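## Task

Remove the yellow sponge from the lowest drawer of the short, narrow file cabinet with three drawers and place it in the tote so that no part of it sticks out past the tote's walls. At the end, all drawers in the room must be completely closed, the tote must stand upright, and each cabinet must remain roughly where it started. The robot must not tip over or be left leaning, which means failure. The result must hold without the robot holding anything in place.

## Robot and tools

ROBOT. A LeKiwi: a small base on three omni wheels carrying a single five-joint arm with a gripper. The shoulder sits 0.07 m ahead of the base centre and 0.21 m above the floor. The hand reaches at most 0.44 m from the shoulder. The base moves at about 0.20 m/s and turns at about 1.0 rad/s. Arm joints move at 1.3 to 2.2 rad/s.

FRAMES. Base frame: origin on the floor at the wheel centre, x forward, y left, z up. hand_pose is reported in this frame and marks the spot on the fixed jaw's tip that the moving jaw closes against. With all arm joints at zero, the hand's z axis points forward, its x axis to the robot's right and its y axis down. The moving jaw opens toward the hand's negative y. The odometry frame is the base frame as it was when the scene began. base_odometry counts wheel turns only, so wheel slip looks like travel. Heading is positive to the left, within -3.142 to 3.142.

execute_actions. Argument actions is a list holding one action or none. An empty list just returns the state and images. An action may contain base, joints, or both; their motions start together and may finish at different times. base takes exactly one key, each an offset relative to where the base last measured itself in the latest state report: translate_m (metres, forward positive, -1 to 1), sideways_m (metres, left positive, -1 to 1), or rotate_rad (radians, left positive, -3.2 to 3.2). joints is one object for the single arm giving absolute targets in radians, by name: shoulder_pan_rad -1.919 to 1.919 (0 straight ahead, positive to the robot's right); shoulder_lift_rad -1.745 to 1.745 (0 upper arm about vertical, positive leans forward); elbow_flex_rad -1.69 to 1.58 (0 forearm level when lift is 0, positive lowers the hand); wrist_flex_rad -1.658 to 1.658 (0 in line with forearm, positive tips the jaws down); wrist_roll_rad -2.743 to 2.841 (positive counter-clockwise viewed from the forearm); gripper_rad 0 to 1.919 (0 closed). Tolerances for done: pan 0.02, lift 0.1, elbow 0.07, wrist flex 0.03, roll 0.02, gripper 0.02. A joint or base left out of an action may still be driving to its previous target, without the status showing it. Any unknown key or value outside its range rejects the whole call and nothing moves. No action runs beyond 15 s. Argument cameras: a list of cam_front, cam_wrist or all; omitted, null or ["all"] gives both, [] gives none. The pictures line lists the cameras in image order.

wait: seconds from 0 to 10; commands nothing and returns state and images like an empty action.

zoom_image: camera (cam_front or cam_wrist) and region [x0, y0, x1, y1] in pixels of that camera's latest full image, top-left origin, at most 504 by 504. cam_front is 644x476 (fx=fy=341.91, cx 321.128, cy 236.03); cam_wrist is 476x644, wide angle (fx=fy=266.788, cx 238.235, cy 322.223).

finished_scene: scene is the number of the current scene. It ends that scene for good after the last command is held, reports whether the task succeeded and gives the next task if one follows. Replying with no tool call ends everything. When resuming, first send an empty execute_actions to learn the current scene and task.

RESULT LINES. base_status and joint_status describe how each motion of the last accepted action ended. done: reached target (for the base, wheels turned the commanded amount even if they slipped). off_target: stopped short and may still be pushing. contact_stop or time_out: the old target is dropped and the joint holds where it stopped; the robot itself never reports contact_stop. joint command not followed, usually with a cause line: a safety check held back the arm targets, though a gripper target still runs; affected joints show not_followed and may be retried on every later action, so then send fresh targets for all five arm joints. on_its_own lists things the call did not command. If any result reports a stop, later movement, wait and finished_scene calls in that same reply are skipped.

HIDDEN WEAKENING. A joint or the gripper blocked for 2 s in total while its target is 0.3 rad or more past its reading silently falls to 20% force. Restore it by commanding a target 0.1 rad from the reading, away from the obstacle; for the gripper that means opening and releasing the object.

GRIPPER. Tip gap is 0.04 m at 0.5, 0.08 m at 1.0, 0.11 m fully open. Close to a little under the object's width, not to 0. After closing, off_target means the jaws met something, done means they may hold nothing. To grip firmly, command 0.2 rad below the reading.

ACCURACY. Each joint reading carries a fixed bias up to 2 degrees, so hand_pose can be wrong by roughly 26 mm.

BALANCE. The robot tips forward easily. At rest it holds 0.15 kg with the hand at x = 0.25 m but only 0.03 kg at 0.43 m. With shoulder_lift_rad at 1 or above, it manages 0.04 kg at 0.25 m and nothing from 0.3 m out. Pulling, pressing on floor or furniture, pushing up beneath a shelf, or big arm swings can tip it. Carry loads with the hand drawn in.

HEAT. Holding loads warms motors, even while you think. From 55 °C a MOTOR HOT line appears; at 70 °C an OVER-TEMPERATURE FAULT stops the arm and overheated joints go limp until cool; named keys then show limit_stop_at_motor_heat, and you must resend those targets. The base still completes its move.

OTHER. The simulation keeps running while you reply and the robot holds its last command. Loose objects may occasionally get nudged. Avoid drops, slips, slamming drawers, hard hits and heavy pushing; leave cabinets in place and the final state stable on its own.

Each tool is called after "Emit:" by a JSON object that holds its "method" and its "body", one argument or row to a line.

## Session

Emit:
{"method": "execute_actions", "body": {
  "actions": []
}}

Scene clock: 0.00 s.
base_odometry: x=+0.000 y=+0.000 heading=+0.000 (m, m, rad; odometry frame)
base_status: not commanded
joint_positions: shoulder_pan_rad=+0.087 shoulder_lift_rad=-1.464 elbow_flex_rad=-0.207 wrist_flex_rad=+1.403 wrist_roll_rad=-1.492 gripper_rad=+1.920
joint_status: not commanded
hand_pose: x=+0.1253 y=+0.0027 z=+0.4244 quat_wxyz=(+0.794, +0.017, +0.606, -0.046) (m; base frame)
pictures: cam_front, cam_wrist
Images, in order (width x height): cam_front 644x476, cam_wrist 476x644.

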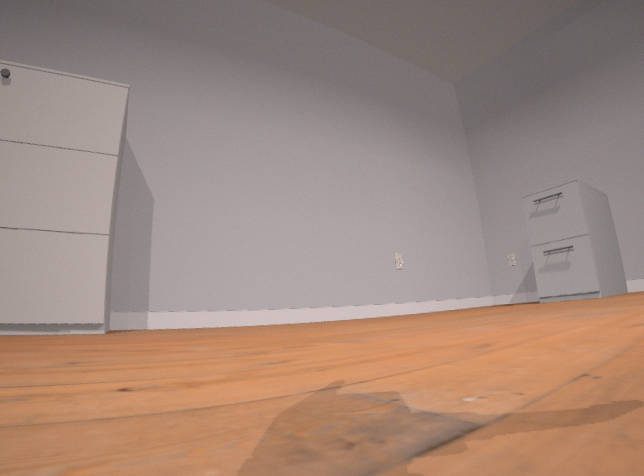

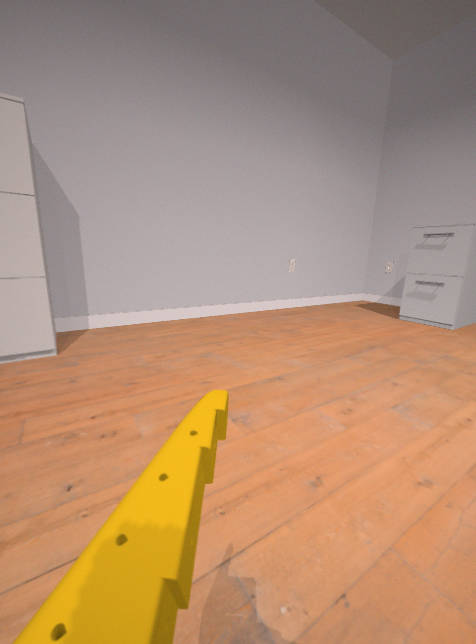

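Look around.

Emit:
{"method": "execute_actions", "body": {
  "actions": [
    {"base":{"rotate_rad":1.2}}
  ]
}}

Emit:
{"method": "execute_actions", "body": {
  "actions": [
    {"base":{"rotate_rad":1.5}}
  ]
}}

Emit:
{"method": "execute_actions", "body": {
  "actions": [
    {"base":{"rotate_rad":1.5}}
  ]
}}

Emit:
{"method": "execute_actions", "body": {
  "actions": [
    {"base":{"rotate_rad":1.2}}
  ]
}}

Scene clock: 4.70 s.
base_odometry: x=+0.000 y=+0.000 heading=+1.196 (m, m, rad; odometry frame)
base_status: done
joint_positions: shoulder_pan_rad=+0.087 shoulder_lift_rad=-1.464 elbow_flex_rad=-0.207 wrist_flex_rad=+1.403 wrist_roll_rad=-1.492 gripper_rad=+1.920
joint_status: not commanded
hand_pose: x=+0.1253 y=+0.0027 z=+0.4244 quat_wxyz=(+0.794, +0.017, +0.606, -0.046) (m; base frame)
pictures: cam_front, cam_wrist
Images, in order (width x height): cam_front 644x476, cam_wrist 476x644.

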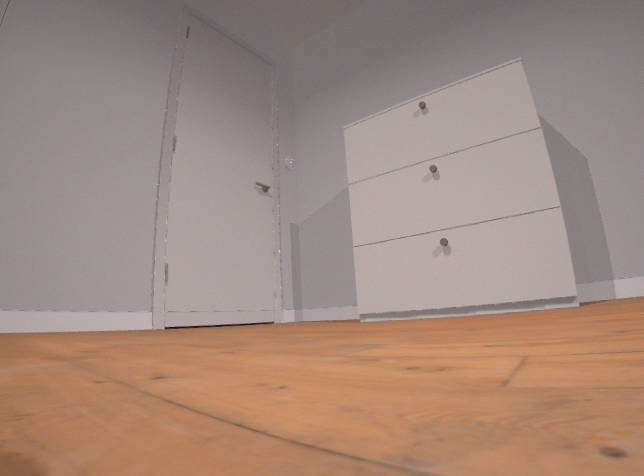

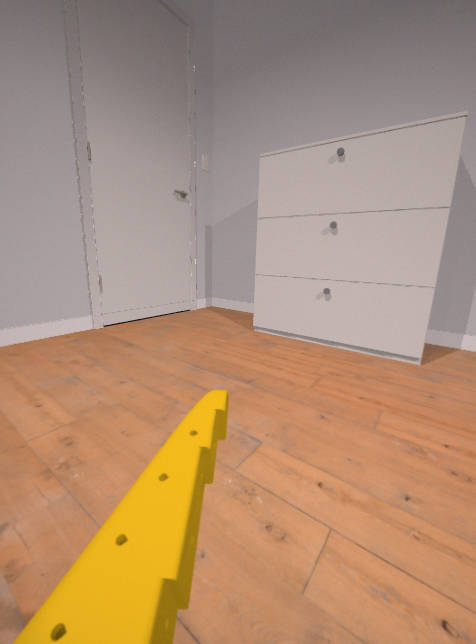

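Scene clock: 7.17 s.
base_odometry: x=+0.000 y=+0.000 heading=+2.693 (m, m, rad; odometry frame)
base_status: done
joint_positions: shoulder_pan_rad=+0.087 shoulder_lift_rad=-1.464 elbow_flex_rad=-0.207 wrist_flex_rad=+1.403 wrist_roll_rad=-1.492 gripper_rad=+1.920
joint_status: not commanded
hand_pose: x=+0.1253 y=+0.0027 z=+0.4244 quat_wxyz=(+0.794, +0.017, +0.606, -0.046) (m; base frame)
pictures: cam_front, cam_wrist
Images, in order (width x height): cam_front 644x476, cam_wrist 476x644.

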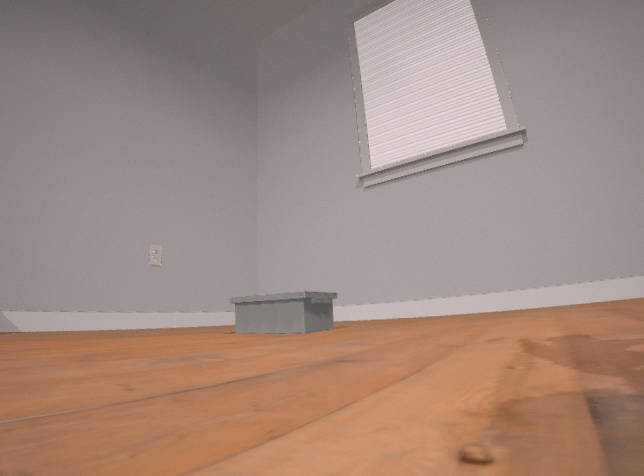

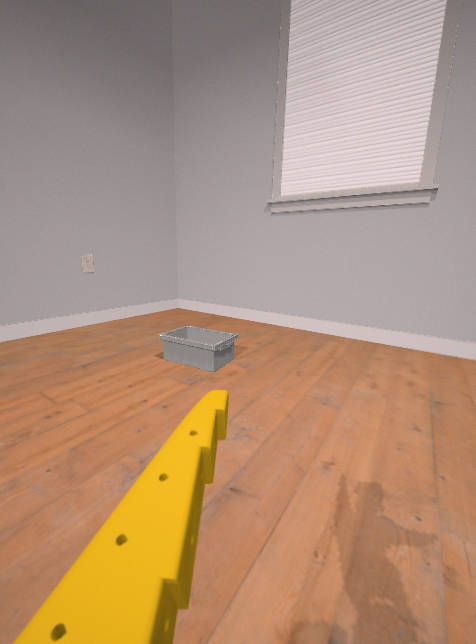

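Scene clock: 9.63 s.
base_odometry: x=+0.000 y=+0.000 heading=-2.094 (m, m, rad; odometry frame)
base_status: done
joint_positions: shoulder_pan_rad=+0.087 shoulder_lift_rad=-1.464 elbow_flex_rad=-0.207 wrist_flex_rad=+1.403 wrist_roll_rad=-1.492 gripper_rad=+1.920
joint_status: not commanded
hand_pose: x=+0.1253 y=+0.0027 z=+0.4244 quat_wxyz=(+0.794, +0.017, +0.606, -0.046) (m; base frame)
pictures: cam_front, cam_wrist
Images, in order (width x height): cam_front 644x476, cam_wrist 476x644.

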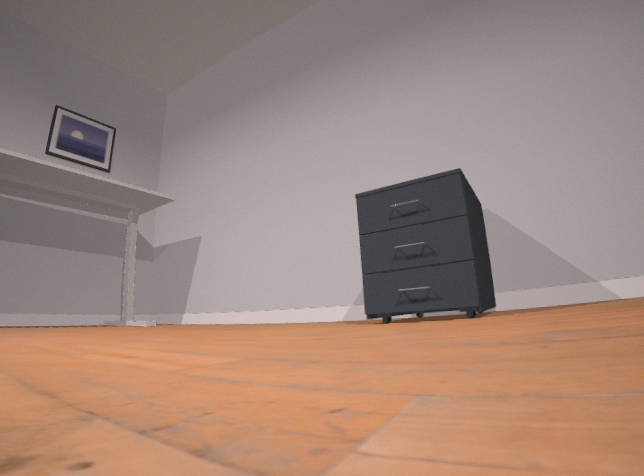

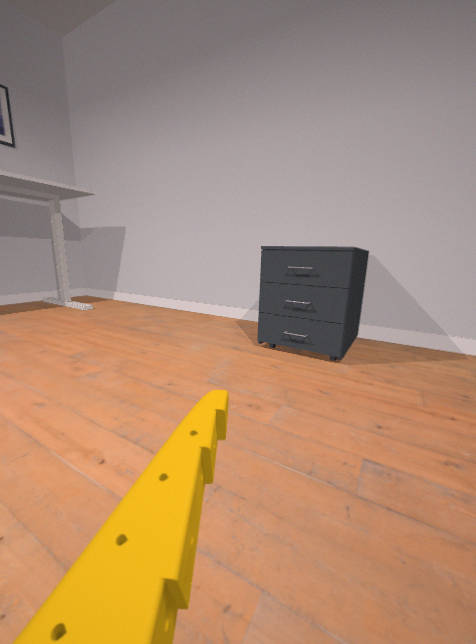

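Scene clock: 11.80 s.
base_odometry: x=+0.000 y=+0.000 heading=-0.898 (m, m, rad; odometry frame)
base_status: done
joint_positions: shoulder_pan_rad=+0.087 shoulder_lift_rad=-1.464 elbow_flex_rad=-0.207 wrist_flex_rad=+1.403 wrist_roll_rad=-1.492 gripper_rad=+1.920
joint_status: not commanded
hand_pose: x=+0.1253 y=+0.0027 z=+0.4244 quat_wxyz=(+0.794, +0.017, +0.606, -0.046) (m; base frame)
pictures: cam_front, cam_wrist
Images, in order (width x height): cam_front 644x476, cam_wrist 476x644.

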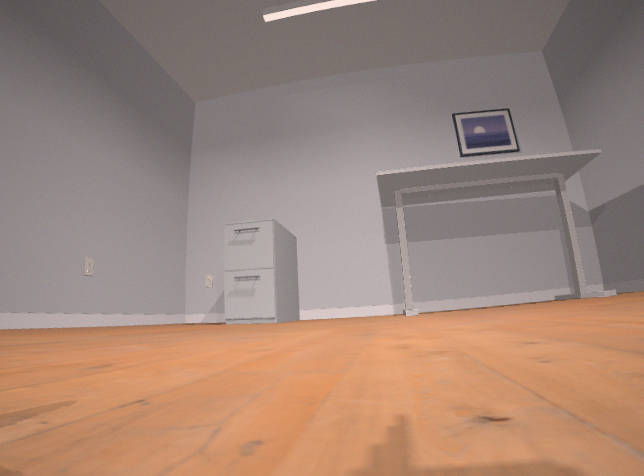

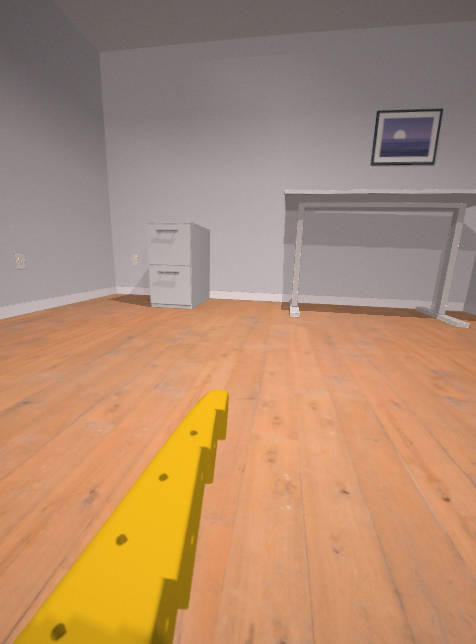

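Emit:
{"method": "execute_actions", "body": {
  "actions": [
    {"base":{"rotate_rad":-1.47}}
  ]
}}

Emit:
{"method": "execute_actions", "body": {
  "actions": [
    {"base":{"translate_m":0.6}}
  ]
}}

Scene clock: 17.03 s.
base_odometry: x=+0.000 y=+0.000 heading=-2.364 (m, m, rad; odometry frame)
base_status: done
joint_positions: shoulder_pan_rad=+0.087 shoulder_lift_rad=-1.464 elbow_flex_rad=-0.207 wrist_flex_rad=+1.403 wrist_roll_rad=-1.492 gripper_rad=+1.920
joint_status: not commanded
hand_pose: x=+0.1253 y=+0.0027 z=+0.4244 quat_wxyz=(+0.794, +0.017, +0.606, -0.046) (m; base frame)
pictures: cam_front, cam_wrist
Images, in order (width x height): cam_front 644x476, cam_wrist 476x644.

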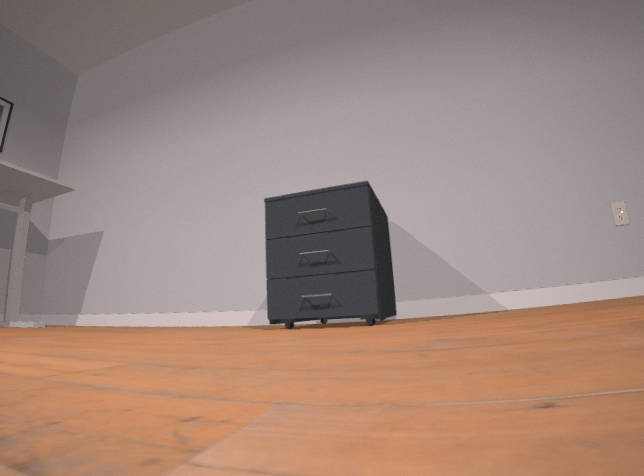

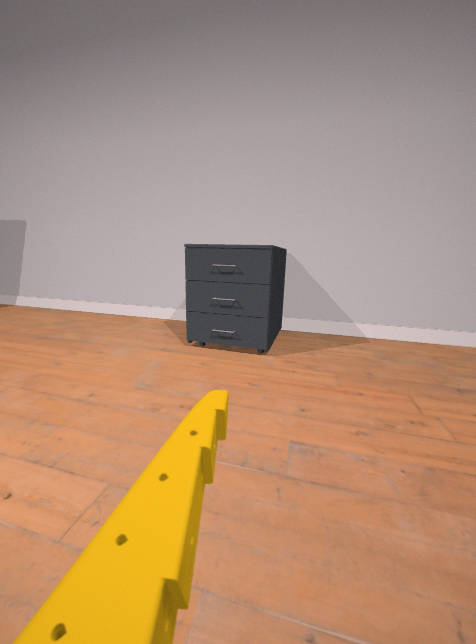

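Scene clock: 21.00 s.
base_odometry: x=-0.427 y=-0.420 heading=-2.364 (m, m, rad; odometry frame)
base_status: done
joint_positions: shoulder_pan_rad=+0.087 shoulder_lift_rad=-1.464 elbow_flex_rad=-0.207 wrist_flex_rad=+1.403 wrist_roll_rad=-1.492 gripper_rad=+1.920
joint_status: not commanded
hand_pose: x=+0.1253 y=+0.0027 z=+0.4244 quat_wxyz=(+0.794, +0.017, +0.606, -0.046) (m; base frame)
pictures: cam_front, cam_wrist
Images, in order (width x height): cam_front 644x476, cam_wrist 476x644.

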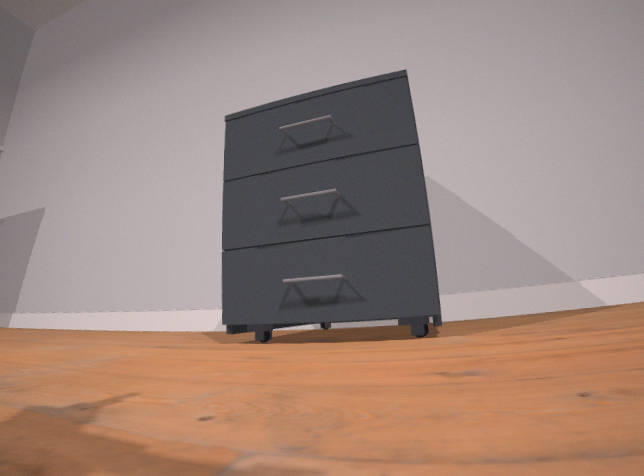

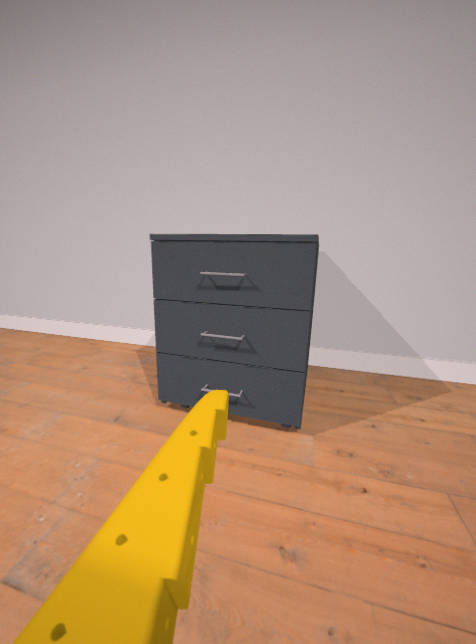

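Emit:
{"method": "execute_actions", "body": {
  "actions": [
    {"base":{"sideways_m":0.2}}
  ],
  "cameras": []
}}

Emit:
{"method": "execute_actions", "body": {
  "actions": [
    {"base":{"rotate_rad":-0.27},"joints":{"shoulder_pan_rad":0,"shoulder_lift_rad":0.3,"elbow_flex_rad":1.2,"wrist_flex_rad":-1.5,"wrist_roll_rad":0,"gripper_rad":1.0}}
  ]
}}

Scene clock: 28.57 s.
base_odometry: x=-0.288 y=-0.563 heading=-2.366 (m, m, rad; odometry frame)
base_status: done
joint_positions: shoulder_pan_rad=+0.087 shoulder_lift_rad=-1.464 elbow_flex_rad=-0.207 wrist_flex_rad=+1.403 wrist_roll_rad=-1.492 gripper_rad=+1.920
joint_status: not commanded
hand_pose: x=+0.1253 y=+0.0027 z=+0.4244 quat_wxyz=(+0.794, +0.017, +0.606, -0.046) (m; base frame)
pictures: none
No camera images: the call's "cameras" was empty. Leave "cameras" out to get every camera's image.

Scene clock: 31.10 s.
base_odometry: x=-0.288 y=-0.563 heading=-2.632 (m, m, rad; odometry frame)
base_status: done
joint_positions: shoulder_pan_rad=+0.010 shoulder_lift_rad=+0.300 elbow_flex_rad=+1.199 wrist_flex_rad=-1.485 wrist_roll_rad=-0.007 gripper_rad=+1.010
joint_status: all done
hand_pose: x=+0.3327 y=-0.0027 z=+0.1639 quat_wxyz=(+0.508, -0.486, +0.520, -0.485) (m; base frame)
pictures: cam_front, cam_wrist
Images, in order (width x height): cam_front 644x476, cam_wrist 476x644.

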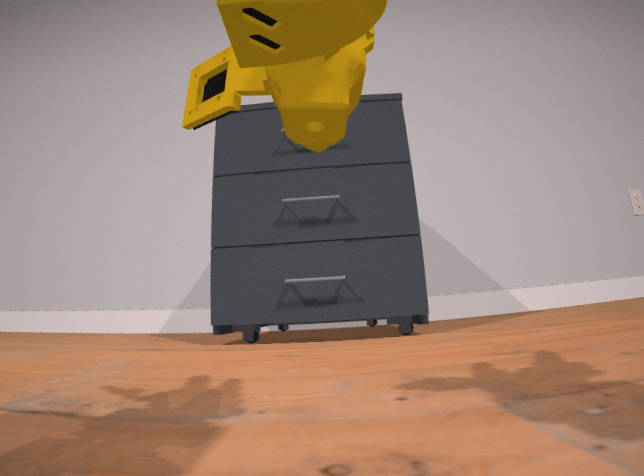

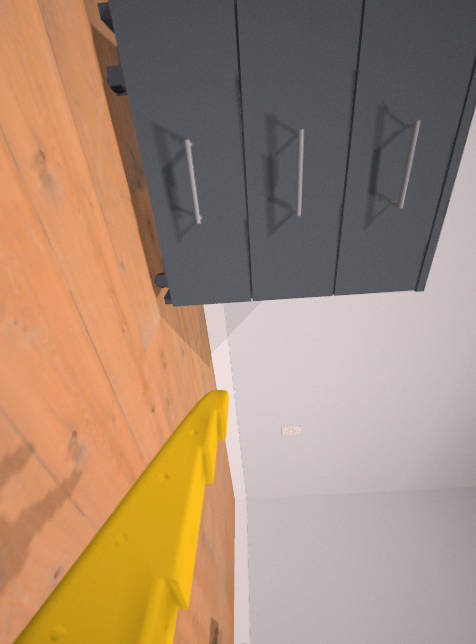

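Emit:
{"method": "execute_actions", "body": {
  "actions": [
    {"base":{"translate_m":0.3},"joints":{"shoulder_lift_rad":0.5,"elbow_flex_rad":1.12,"wrist_flex_rad":-1.62,"gripper_rad":0.8}}
  ]
}}

Scene clock: 38.70 s.
base_odometry: x=-0.549 y=-0.709 heading=-2.632 (m, m, rad; odometry frame)
base_status: done
joint_positions: shoulder_pan_rad=+0.009 shoulder_lift_rad=+0.504 elbow_flex_rad=+1.134 wrist_flex_rad=-1.606 wrist_roll_rad=-0.007 gripper_rad=+0.810
joint_status: all done
hand_pose: x=+0.3326 y=-0.0023 z=+0.1460 quat_wxyz=(+0.503, -0.491, +0.524, -0.480) (m; base frame)
pictures: cam_front, cam_wrist
Images, in order (width x height): cam_front 644x476, cam_wrist 476x644.

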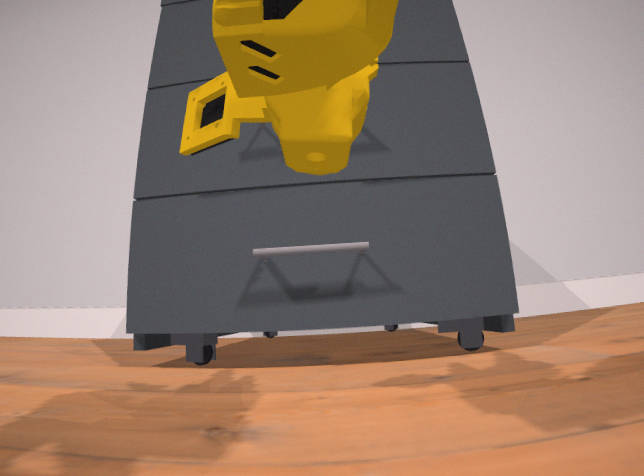

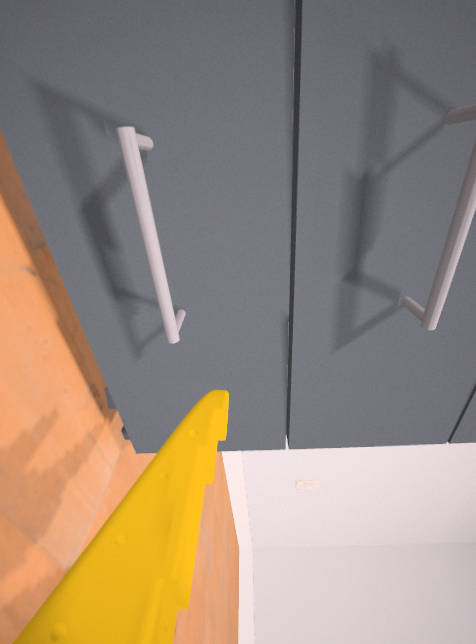

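Emit:
{"method": "execute_actions", "body": {
  "actions": [
    {"joints":{"shoulder_lift_rad":0.6,"elbow_flex_rad":1.25,"wrist_flex_rad":-1.65}}
  ]
}}

Scene clock: 42.60 s.
base_odometry: x=-0.549 y=-0.709 heading=-2.632 (m, m, rad; odometry frame)
base_status: not commanded
joint_positions: shoulder_pan_rad=+0.009 shoulder_lift_rad=+0.602 elbow_flex_rad=+1.246 wrist_flex_rad=-1.611 wrist_roll_rad=-0.007 gripper_rad=+0.810
joint_status: wrist_flex_rad off_target (ended at -1.612, target -1.650); the others done
joint sent to its limit — the command would take wrist_flex_rad past its lower limit, so that joint was sent only as far as its limit.
hand_pose: x=+0.3064 y=-0.0021 z=+0.1092 quat_wxyz=(+0.447, -0.537, +0.573, -0.427) (m; base frame)
pictures: cam_front, cam_wrist
Images, in order (width x height): cam_front 644x476, cam_wrist 476x644.

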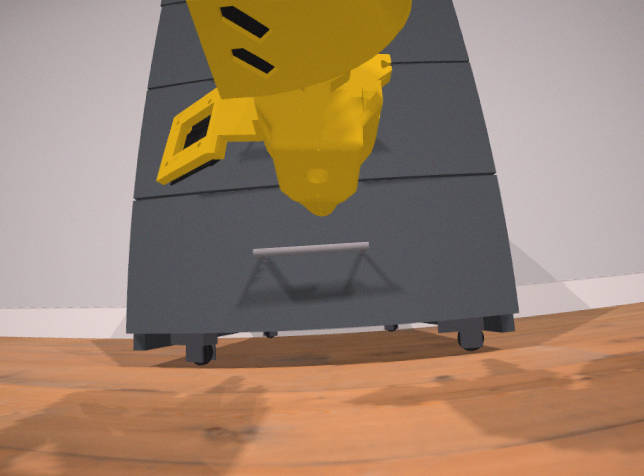

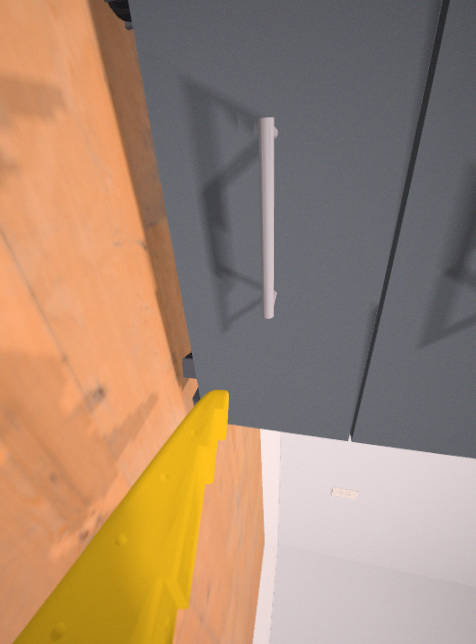

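Emit:
{"method": "execute_actions", "body": {
  "actions": [
    {"base":{"translate_m":0.09}}
  ]
}}

Scene clock: 45.60 s.
base_odometry: x=-0.627 y=-0.753 heading=-2.632 (m, m, rad; odometry frame)
base_status: done
joint_positions: shoulder_pan_rad=+0.009 shoulder_lift_rad=+0.602 elbow_flex_rad=+1.246 wrist_flex_rad=-1.611 wrist_roll_rad=-0.007 gripper_rad=+0.810
joint_status: not commanded
hand_pose: x=+0.3064 y=-0.0021 z=+0.1092 quat_wxyz=(+0.447, -0.537, +0.573, -0.427) (m; base frame)
pictures: cam_front, cam_wrist
Images, in order (width x height): cam_front 644x476, cam_wrist 476x644.

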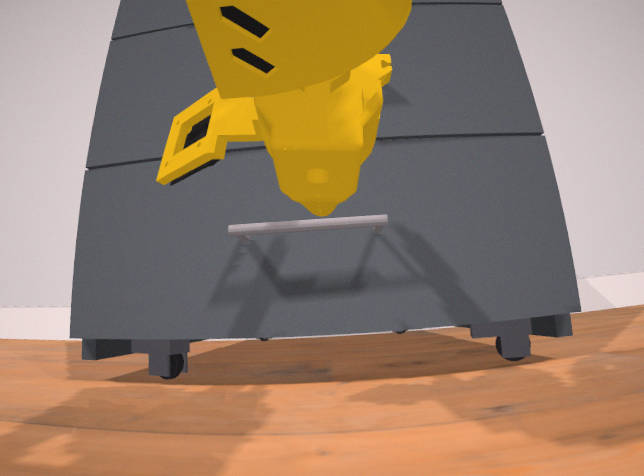

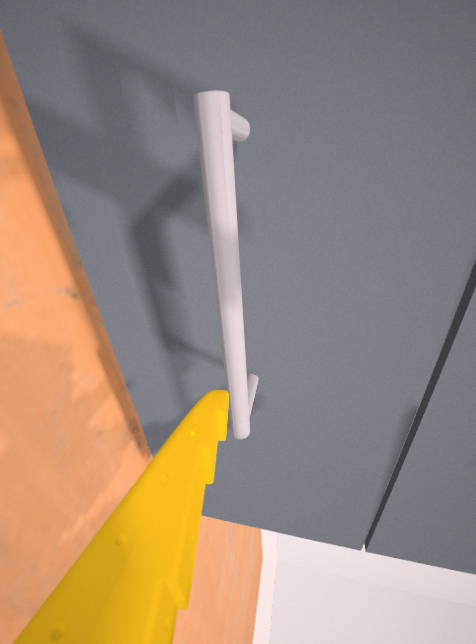

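Emit:
{"method": "execute_actions", "body": {
  "actions": [
    {"base":{"translate_m":0.035}}
  ]
}}

Emit:
{"method": "execute_actions", "body": {
  "actions": [
    {"joints":{"gripper_rad":0.0}}
  ]
}}

Scene clock: 49.13 s.
base_odometry: x=-0.657 y=-0.769 heading=-2.632 (m, m, rad; odometry frame)
base_status: done
joint_positions: shoulder_pan_rad=+0.004 shoulder_lift_rad=+0.604 elbow_flex_rad=+1.266 wrist_flex_rad=-1.620 wrist_roll_rad=-0.006 gripper_rad=+0.810
joint_status: not commanded
hand_pose: x=+0.3032 y=-0.0010 z=+0.1079 quat_wxyz=(+0.445, -0.542, +0.575, -0.423) (m; base frame)
pictures: cam_front, cam_wrist
Images, in order (width x height): cam_front 644x476, cam_wrist 476x644.

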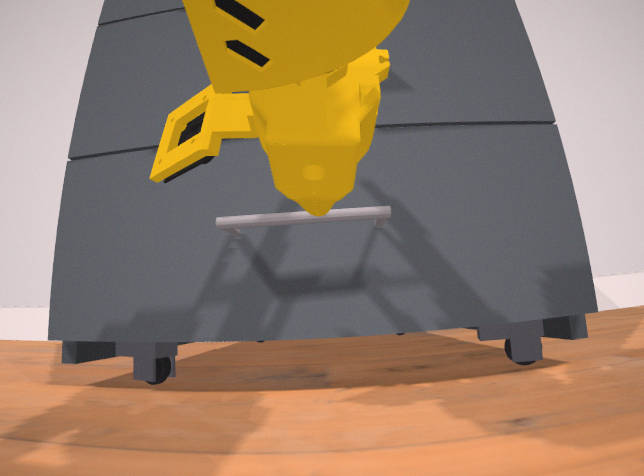

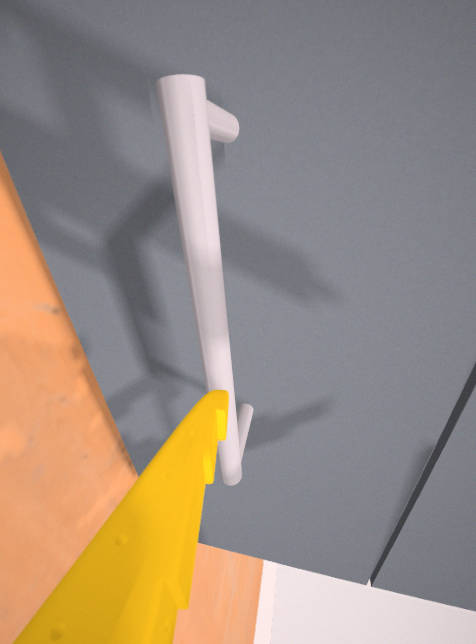

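Scene clock: 50.07 s.
base_odometry: x=-0.657 y=-0.769 heading=-2.632 (m, m, rad; odometry frame)
base_status: not commanded
joint_positions: shoulder_pan_rad=+0.004 shoulder_lift_rad=+0.604 elbow_flex_rad=+1.266 wrist_flex_rad=-1.620 wrist_roll_rad=-0.006 gripper_rad=+0.011
joint_status: all done
hand_pose: x=+0.3032 y=-0.0010 z=+0.1079 quat_wxyz=(+0.445, -0.542, +0.575, -0.423) (m; base frame)
pictures: cam_front, cam_wrist
Images, in order (width x height): cam_front 644x476, cam_wrist 476x644.

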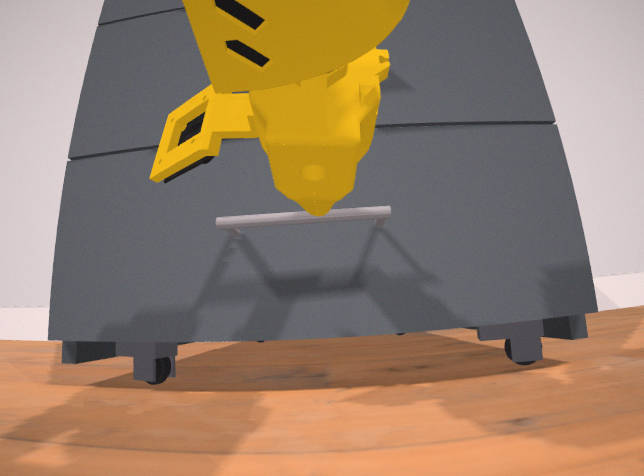

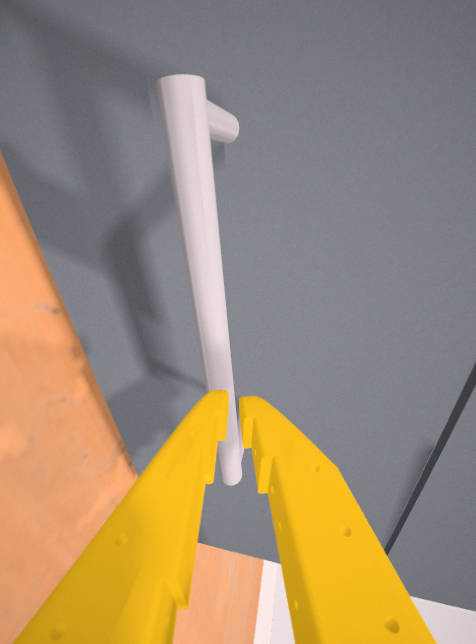

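Emit:
{"method": "execute_actions", "body": {
  "actions": [
    {"base":{"translate_m":-0.02},"joints":{"gripper_rad":0.8,"shoulder_lift_rad":0.7,"elbow_flex_rad":1.2,"wrist_flex_rad":-1.62}}
  ],
  "cameras": []
}}

Emit:
{"method": "execute_actions", "body": {
  "actions": [
    {"base":{"translate_m":0.04}}
  ]
}}

Emit:
{"method": "execute_actions", "body": {
  "actions": [
    {"joints":{"gripper_rad":0.0}}
  ]
}}

Scene clock: 53.93 s.
base_odometry: x=-0.640 y=-0.760 heading=-2.632 (m, m, rad; odometry frame)
base_status: done
joint_positions: shoulder_pan_rad=+0.004 shoulder_lift_rad=+0.702 elbow_flex_rad=+1.208 wrist_flex_rad=-1.620 wrist_roll_rad=-0.006 gripper_rad=+0.788
joint_status: all done
hand_pose: x=+0.3031 y=-0.0010 z=+0.0944 quat_wxyz=(+0.433, -0.550, +0.583, -0.412) (m; base frame)
pictures: none
No camera images: the call's "cameras" was empty. Leave "cameras" out to get every camera's image.

Scene clock: 54.97 s.
base_odometry: x=-0.675 y=-0.779 heading=-2.632 (m, m, rad; odometry frame)
base_status: done
joint_positions: shoulder_pan_rad=+0.004 shoulder_lift_rad=+0.702 elbow_flex_rad=+1.208 wrist_flex_rad=-1.620 wrist_roll_rad=-0.006 gripper_rad=+0.790
joint_status: not commanded
hand_pose: x=+0.3031 y=-0.0010 z=+0.0944 quat_wxyz=(+0.433, -0.550, +0.583, -0.412) (m; base frame)
pictures: cam_front, cam_wrist
Images, in order (width x height): cam_front 644x476, cam_wrist 476x644.

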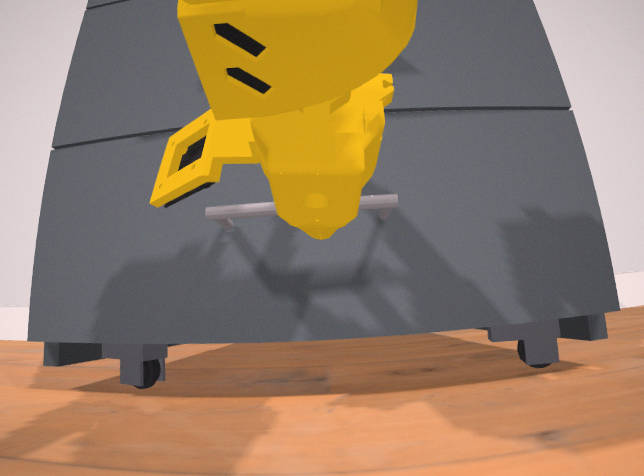

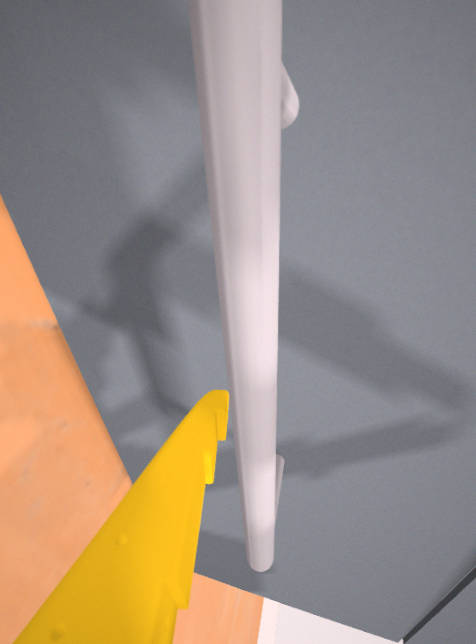

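Scene clock: 56.00 s.
base_odometry: x=-0.675 y=-0.779 heading=-2.632 (m, m, rad; odometry frame)
base_status: not commanded
joint_positions: shoulder_pan_rad=+0.004 shoulder_lift_rad=+0.702 elbow_flex_rad=+1.199 wrist_flex_rad=-1.622 wrist_roll_rad=-0.006 gripper_rad=+0.021
joint_status: gripper_rad off_target (ended at +0.021, target +0.000)
hand_pose: x=+0.3048 y=-0.0010 z=+0.0957 quat_wxyz=(+0.436, -0.548, +0.581, -0.415) (m; base frame)
pictures: cam_front, cam_wrist
Images, in order (width x height): cam_front 644x476, cam_wrist 476x644.

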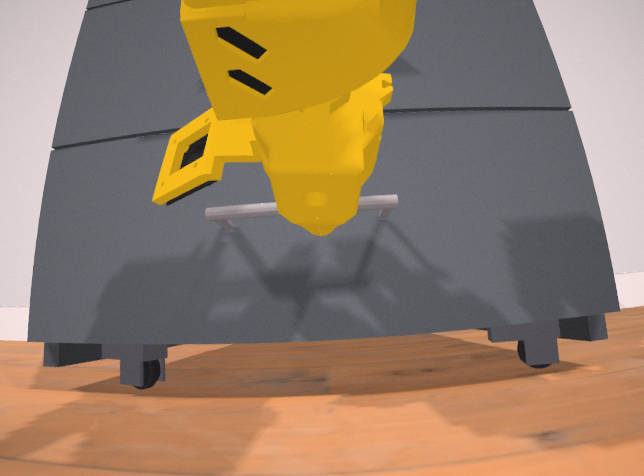

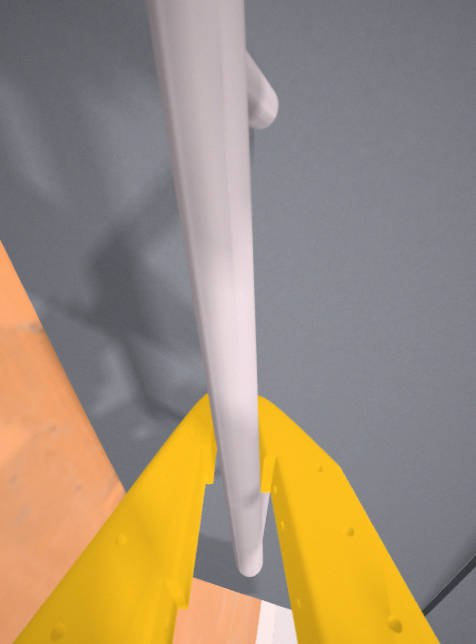

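Gripped. Pull.

Emit:
{"method": "execute_actions", "body": {
  "actions": [
    {"base":{"translate_m":-0.25}}
  ]
}}

Scene clock: 60.07 s.
base_odometry: x=-0.457 y=-0.657 heading=-2.632 (m, m, rad; odometry frame)
base_status: done
joint_positions: shoulder_pan_rad=+0.003 shoulder_lift_rad=+0.702 elbow_flex_rad=+1.194 wrist_flex_rad=-1.622 wrist_roll_rad=-0.006 gripper_rad=+0.010
joint_status: not commanded
hand_pose: x=+0.3057 y=-0.0006 z=+0.0962 quat_wxyz=(+0.438, -0.547, +0.580, -0.416) (m; base frame)
pictures: cam_front, cam_wrist
Images, in order (width x height): cam_front 644x476, cam_wrist 476x644.

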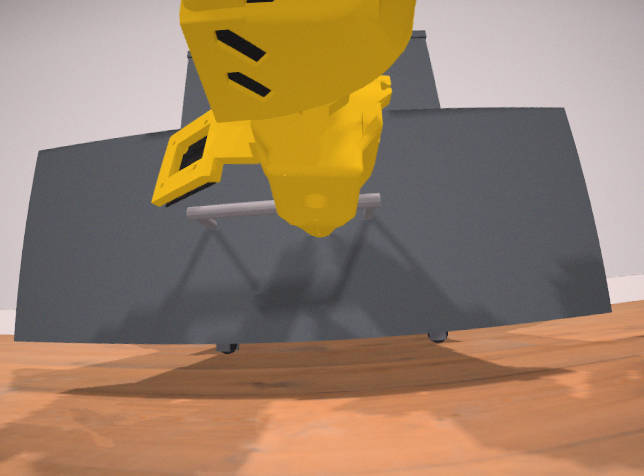

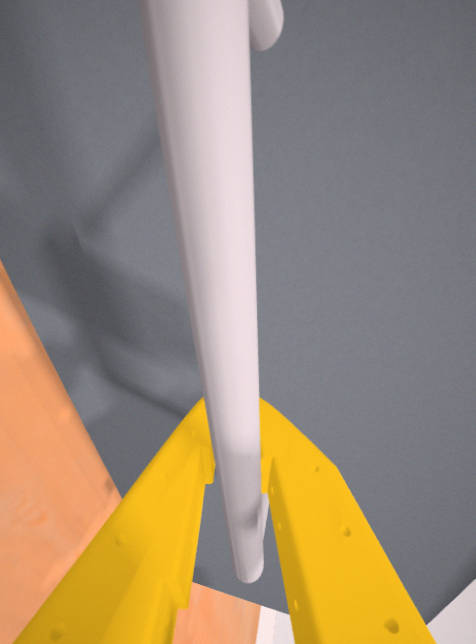

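Emit:
{"method": "execute_actions", "body": {
  "actions": [
    {"joints":{"gripper_rad":0.8}}
  ],
  "cameras": []
}}

Emit:
{"method": "execute_actions", "body": {
  "actions": [
    {"base":{"translate_m":-0.1}}
  ],
  "cameras": []
}}

Emit:
{"method": "execute_actions", "body": {
  "actions": [
    {"joints":{"shoulder_lift_rad":-0.2,"elbow_flex_rad":0.0,"wrist_flex_rad":1.2,"gripper_rad":1.0}}
  ],
  "cameras": []
}}

Emit:
{"method": "execute_actions", "body": {
  "actions": [
    {"base":{"translate_m":0.2},"joints":{"shoulder_lift_rad":0.1,"elbow_flex_rad":-0.1,"wrist_flex_rad":1.3}}
  ]
}}

Scene clock: 64.73 s.
base_odometry: x=-0.457 y=-0.657 heading=-2.632 (m, m, rad; odometry frame)
base_status: not commanded
joint_positions: shoulder_pan_rad=+0.003 shoulder_lift_rad=+0.714 elbow_flex_rad=+1.205 wrist_flex_rad=-1.619 wrist_roll_rad=-0.006 gripper_rad=+0.788
joint_status: all done
hand_pose: x=+0.3022 y=-0.0006 z=+0.0920 quat_wxyz=(+0.430, -0.553, +0.585, -0.409) (m; base frame)
pictures: none
No camera images: the call's "cameras" was empty. Leave "cameras" out to get every camera's image.

Scene clock: 66.20 s.
base_odometry: x=-0.370 y=-0.609 heading=-2.632 (m, m, rad; odometry frame)
base_status: done
joint_positions: shoulder_pan_rad=+0.003 shoulder_lift_rad=+0.714 elbow_flex_rad=+1.205 wrist_flex_rad=-1.619 wrist_roll_rad=-0.006 gripper_rad=+0.790
joint_status: not commanded
hand_pose: x=+0.3022 y=-0.0006 z=+0.0920 quat_wxyz=(+0.430, -0.553, +0.585, -0.409) (m; base frame)
pictures: none
No camera images: the call's "cameras" was empty. Leave "cameras" out to get every camera's image.

Scene clock: 68.67 s.
base_odometry: x=-0.370 y=-0.609 heading=-2.632 (m, m, rad; odometry frame)
base_status: not commanded
joint_positions: shoulder_pan_rad=+0.003 shoulder_lift_rad=-0.165 elbow_flex_rad=+0.034 wrist_flex_rad=+1.196 wrist_roll_rad=-0.006 gripper_rad=+0.990
joint_status: all done
hand_pose: x=+0.3104 y=-0.0006 z=+0.2029 quat_wxyz=(+0.181, -0.665, +0.704, -0.172) (m; base frame)
pictures: none
No camera images: the call's "cameras" was empty. Leave "cameras" out to get every camera's image.

Scene clock: 70.63 s.
base_odometry: x=-0.544 y=-0.706 heading=-2.632 (m, m, rad; odometry frame)
base_status: done
joint_positions: shoulder_pan_rad=+0.001 shoulder_lift_rad=+0.110 elbow_flex_rad=-0.068 wrist_flex_rad=+1.310 wrist_roll_rad=-0.006 gripper_rad=+0.990
joint_status: all done
hand_pose: x=+0.2999 y=-0.0003 z=+0.1589 quat_wxyz=(+0.080, -0.683, +0.722, -0.075) (m; base frame)
pictures: cam_front, cam_wrist
Images, in order (width x height): cam_front 644x476, cam_wrist 476x644.

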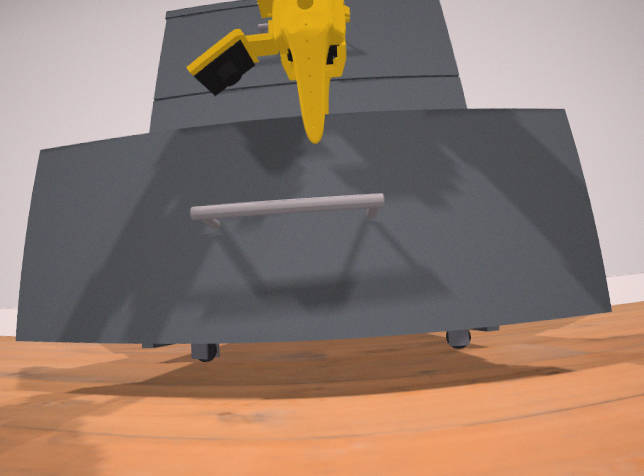

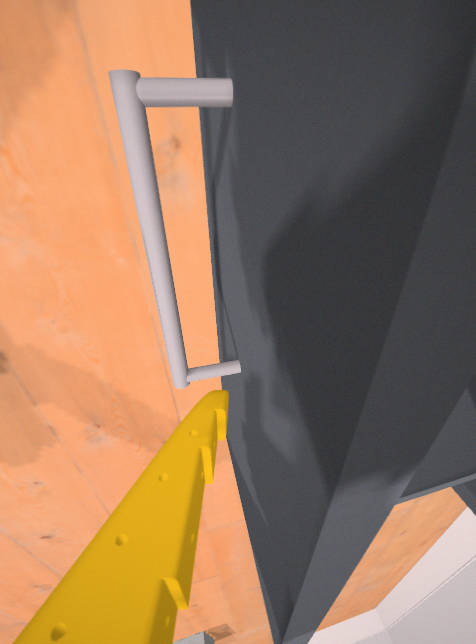

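Emit:
{"method": "execute_actions", "body": {
  "actions": [
    {"joints":{"shoulder_lift_rad":0.0,"elbow_flex_rad":-0.6,"wrist_flex_rad":1.65}}
  ],
  "cameras": []
}}

Emit:
{"method": "execute_actions", "body": {
  "actions": [
    {"base":{"translate_m":0.1}}
  ]
}}

Scene clock: 73.27 s.
base_odometry: x=-0.544 y=-0.706 heading=-2.632 (m, m, rad; odometry frame)
base_status: not commanded
joint_positions: shoulder_pan_rad=+0.001 shoulder_lift_rad=+0.039 elbow_flex_rad=-0.569 wrist_flex_rad=+1.647 wrist_roll_rad=-0.006 gripper_rad=+0.990
joint_status: all done
hand_pose: x=+0.3068 y=-0.0003 z=+0.2450 quat_wxyz=(+0.163, -0.670, +0.708, -0.154) (m; base frame)
pictures: none
No camera images: the call's "cameras" was empty. Leave "cameras" out to get every camera's image.

Scene clock: 74.73 s.
base_odometry: x=-0.631 y=-0.754 heading=-2.632 (m, m, rad; odometry frame)
base_status: done
joint_positions: shoulder_pan_rad=+0.001 shoulder_lift_rad=+0.039 elbow_flex_rad=-0.570 wrist_flex_rad=+1.647 wrist_roll_rad=-0.006 gripper_rad=+0.990
joint_status: not commanded
hand_pose: x=+0.3069 y=-0.0003 z=+0.2453 quat_wxyz=(+0.163, -0.670, +0.708, -0.155) (m; base frame)
pictures: cam_front, cam_wrist
Images, in order (width x height): cam_front 644x476, cam_wrist 476x644.

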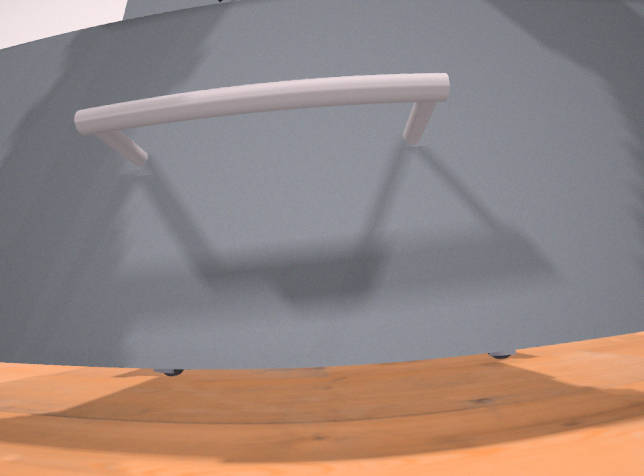

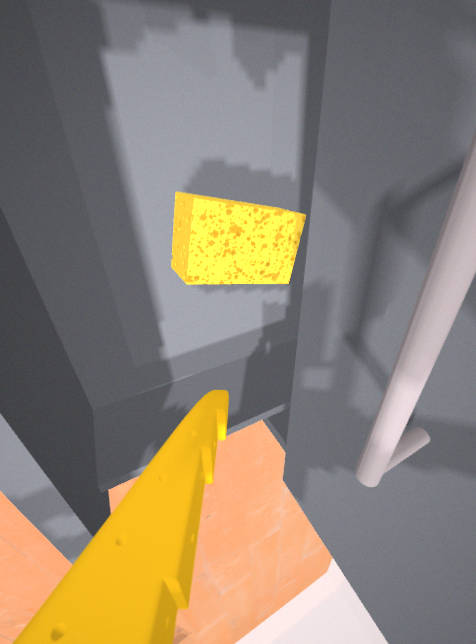

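Emit:
{"method": "execute_actions", "body": {
  "actions": [
    {"base":{"sideways_m":0.05},"joints":{"wrist_roll_rad":1.57,"gripper_rad":1.2}}
  ]
}}

Scene clock: 79.53 s.
base_odometry: x=-0.607 y=-0.798 heading=-2.634 (m, m, rad; odometry frame)
base_status: done
joint_positions: shoulder_pan_rad=+0.001 shoulder_lift_rad=+0.039 elbow_flex_rad=-0.570 wrist_flex_rad=+1.647 wrist_roll_rad=+1.563 gripper_rad=+1.190
joint_status: all done
hand_pose: x=+0.3138 y=-0.0084 z=+0.2487 quat_wxyz=(+0.006, -0.974, +0.028, -0.225) (m; base frame)
pictures: cam_front, cam_wrist
Images, in order (width x height): cam_front 644x476, cam_wrist 476x644.

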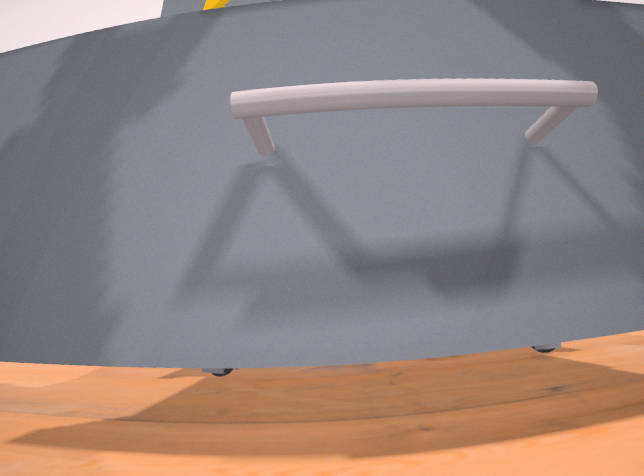

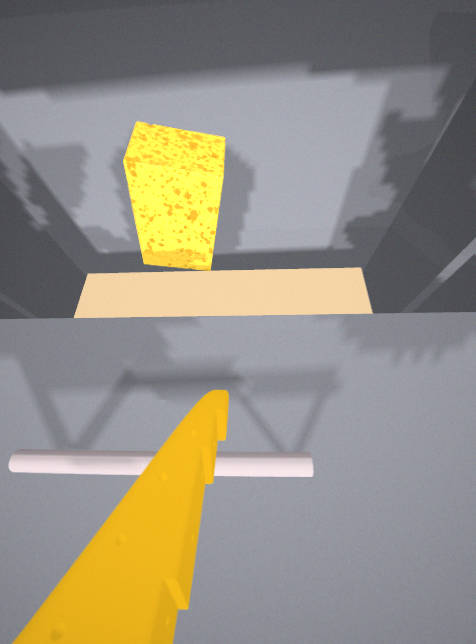

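Emit:
{"method": "execute_actions", "body": {
  "actions": [
    {"base":{"sideways_m":0.06},"joints":{"shoulder_lift_rad":0.45,"elbow_flex_rad":-0.75,"wrist_flex_rad":1.65}}
  ]
}}

Scene clock: 84.47 s.
base_odometry: x=-0.578 y=-0.849 heading=-2.635 (m, m, rad; odometry frame)
base_status: done
joint_positions: shoulder_pan_rad=+0.001 shoulder_lift_rad=+0.464 elbow_flex_rad=-0.719 wrist_flex_rad=+1.647 wrist_roll_rad=+1.563 gripper_rad=+1.190
joint_status: all done
hand_pose: x=+0.3303 y=-0.0084 z=+0.1780 quat_wxyz=(+0.002, -0.996, +0.028, -0.089) (m; base frame)
pictures: cam_front, cam_wrist
Images, in order (width x height): cam_front 644x476, cam_wrist 476x644.

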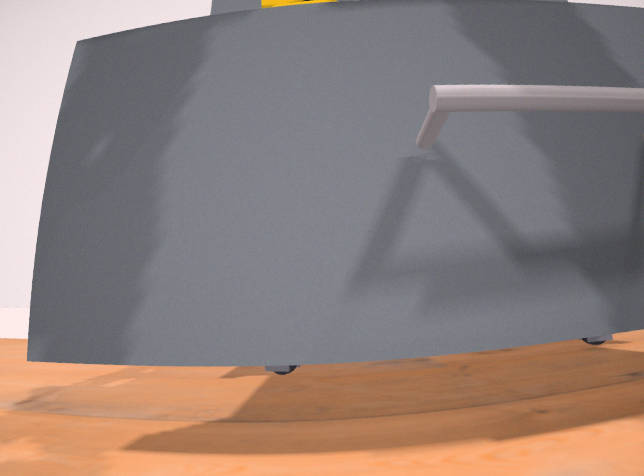

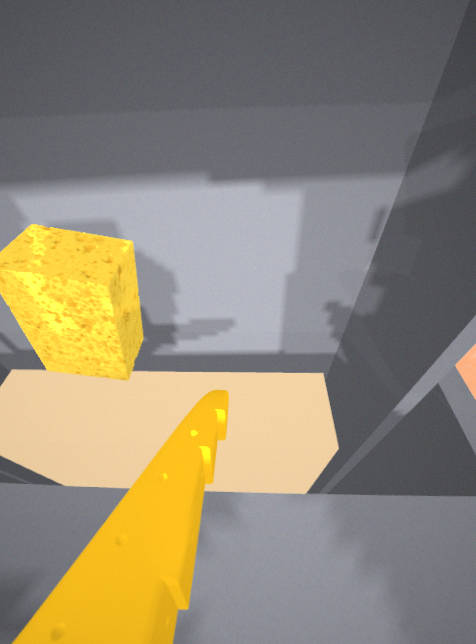

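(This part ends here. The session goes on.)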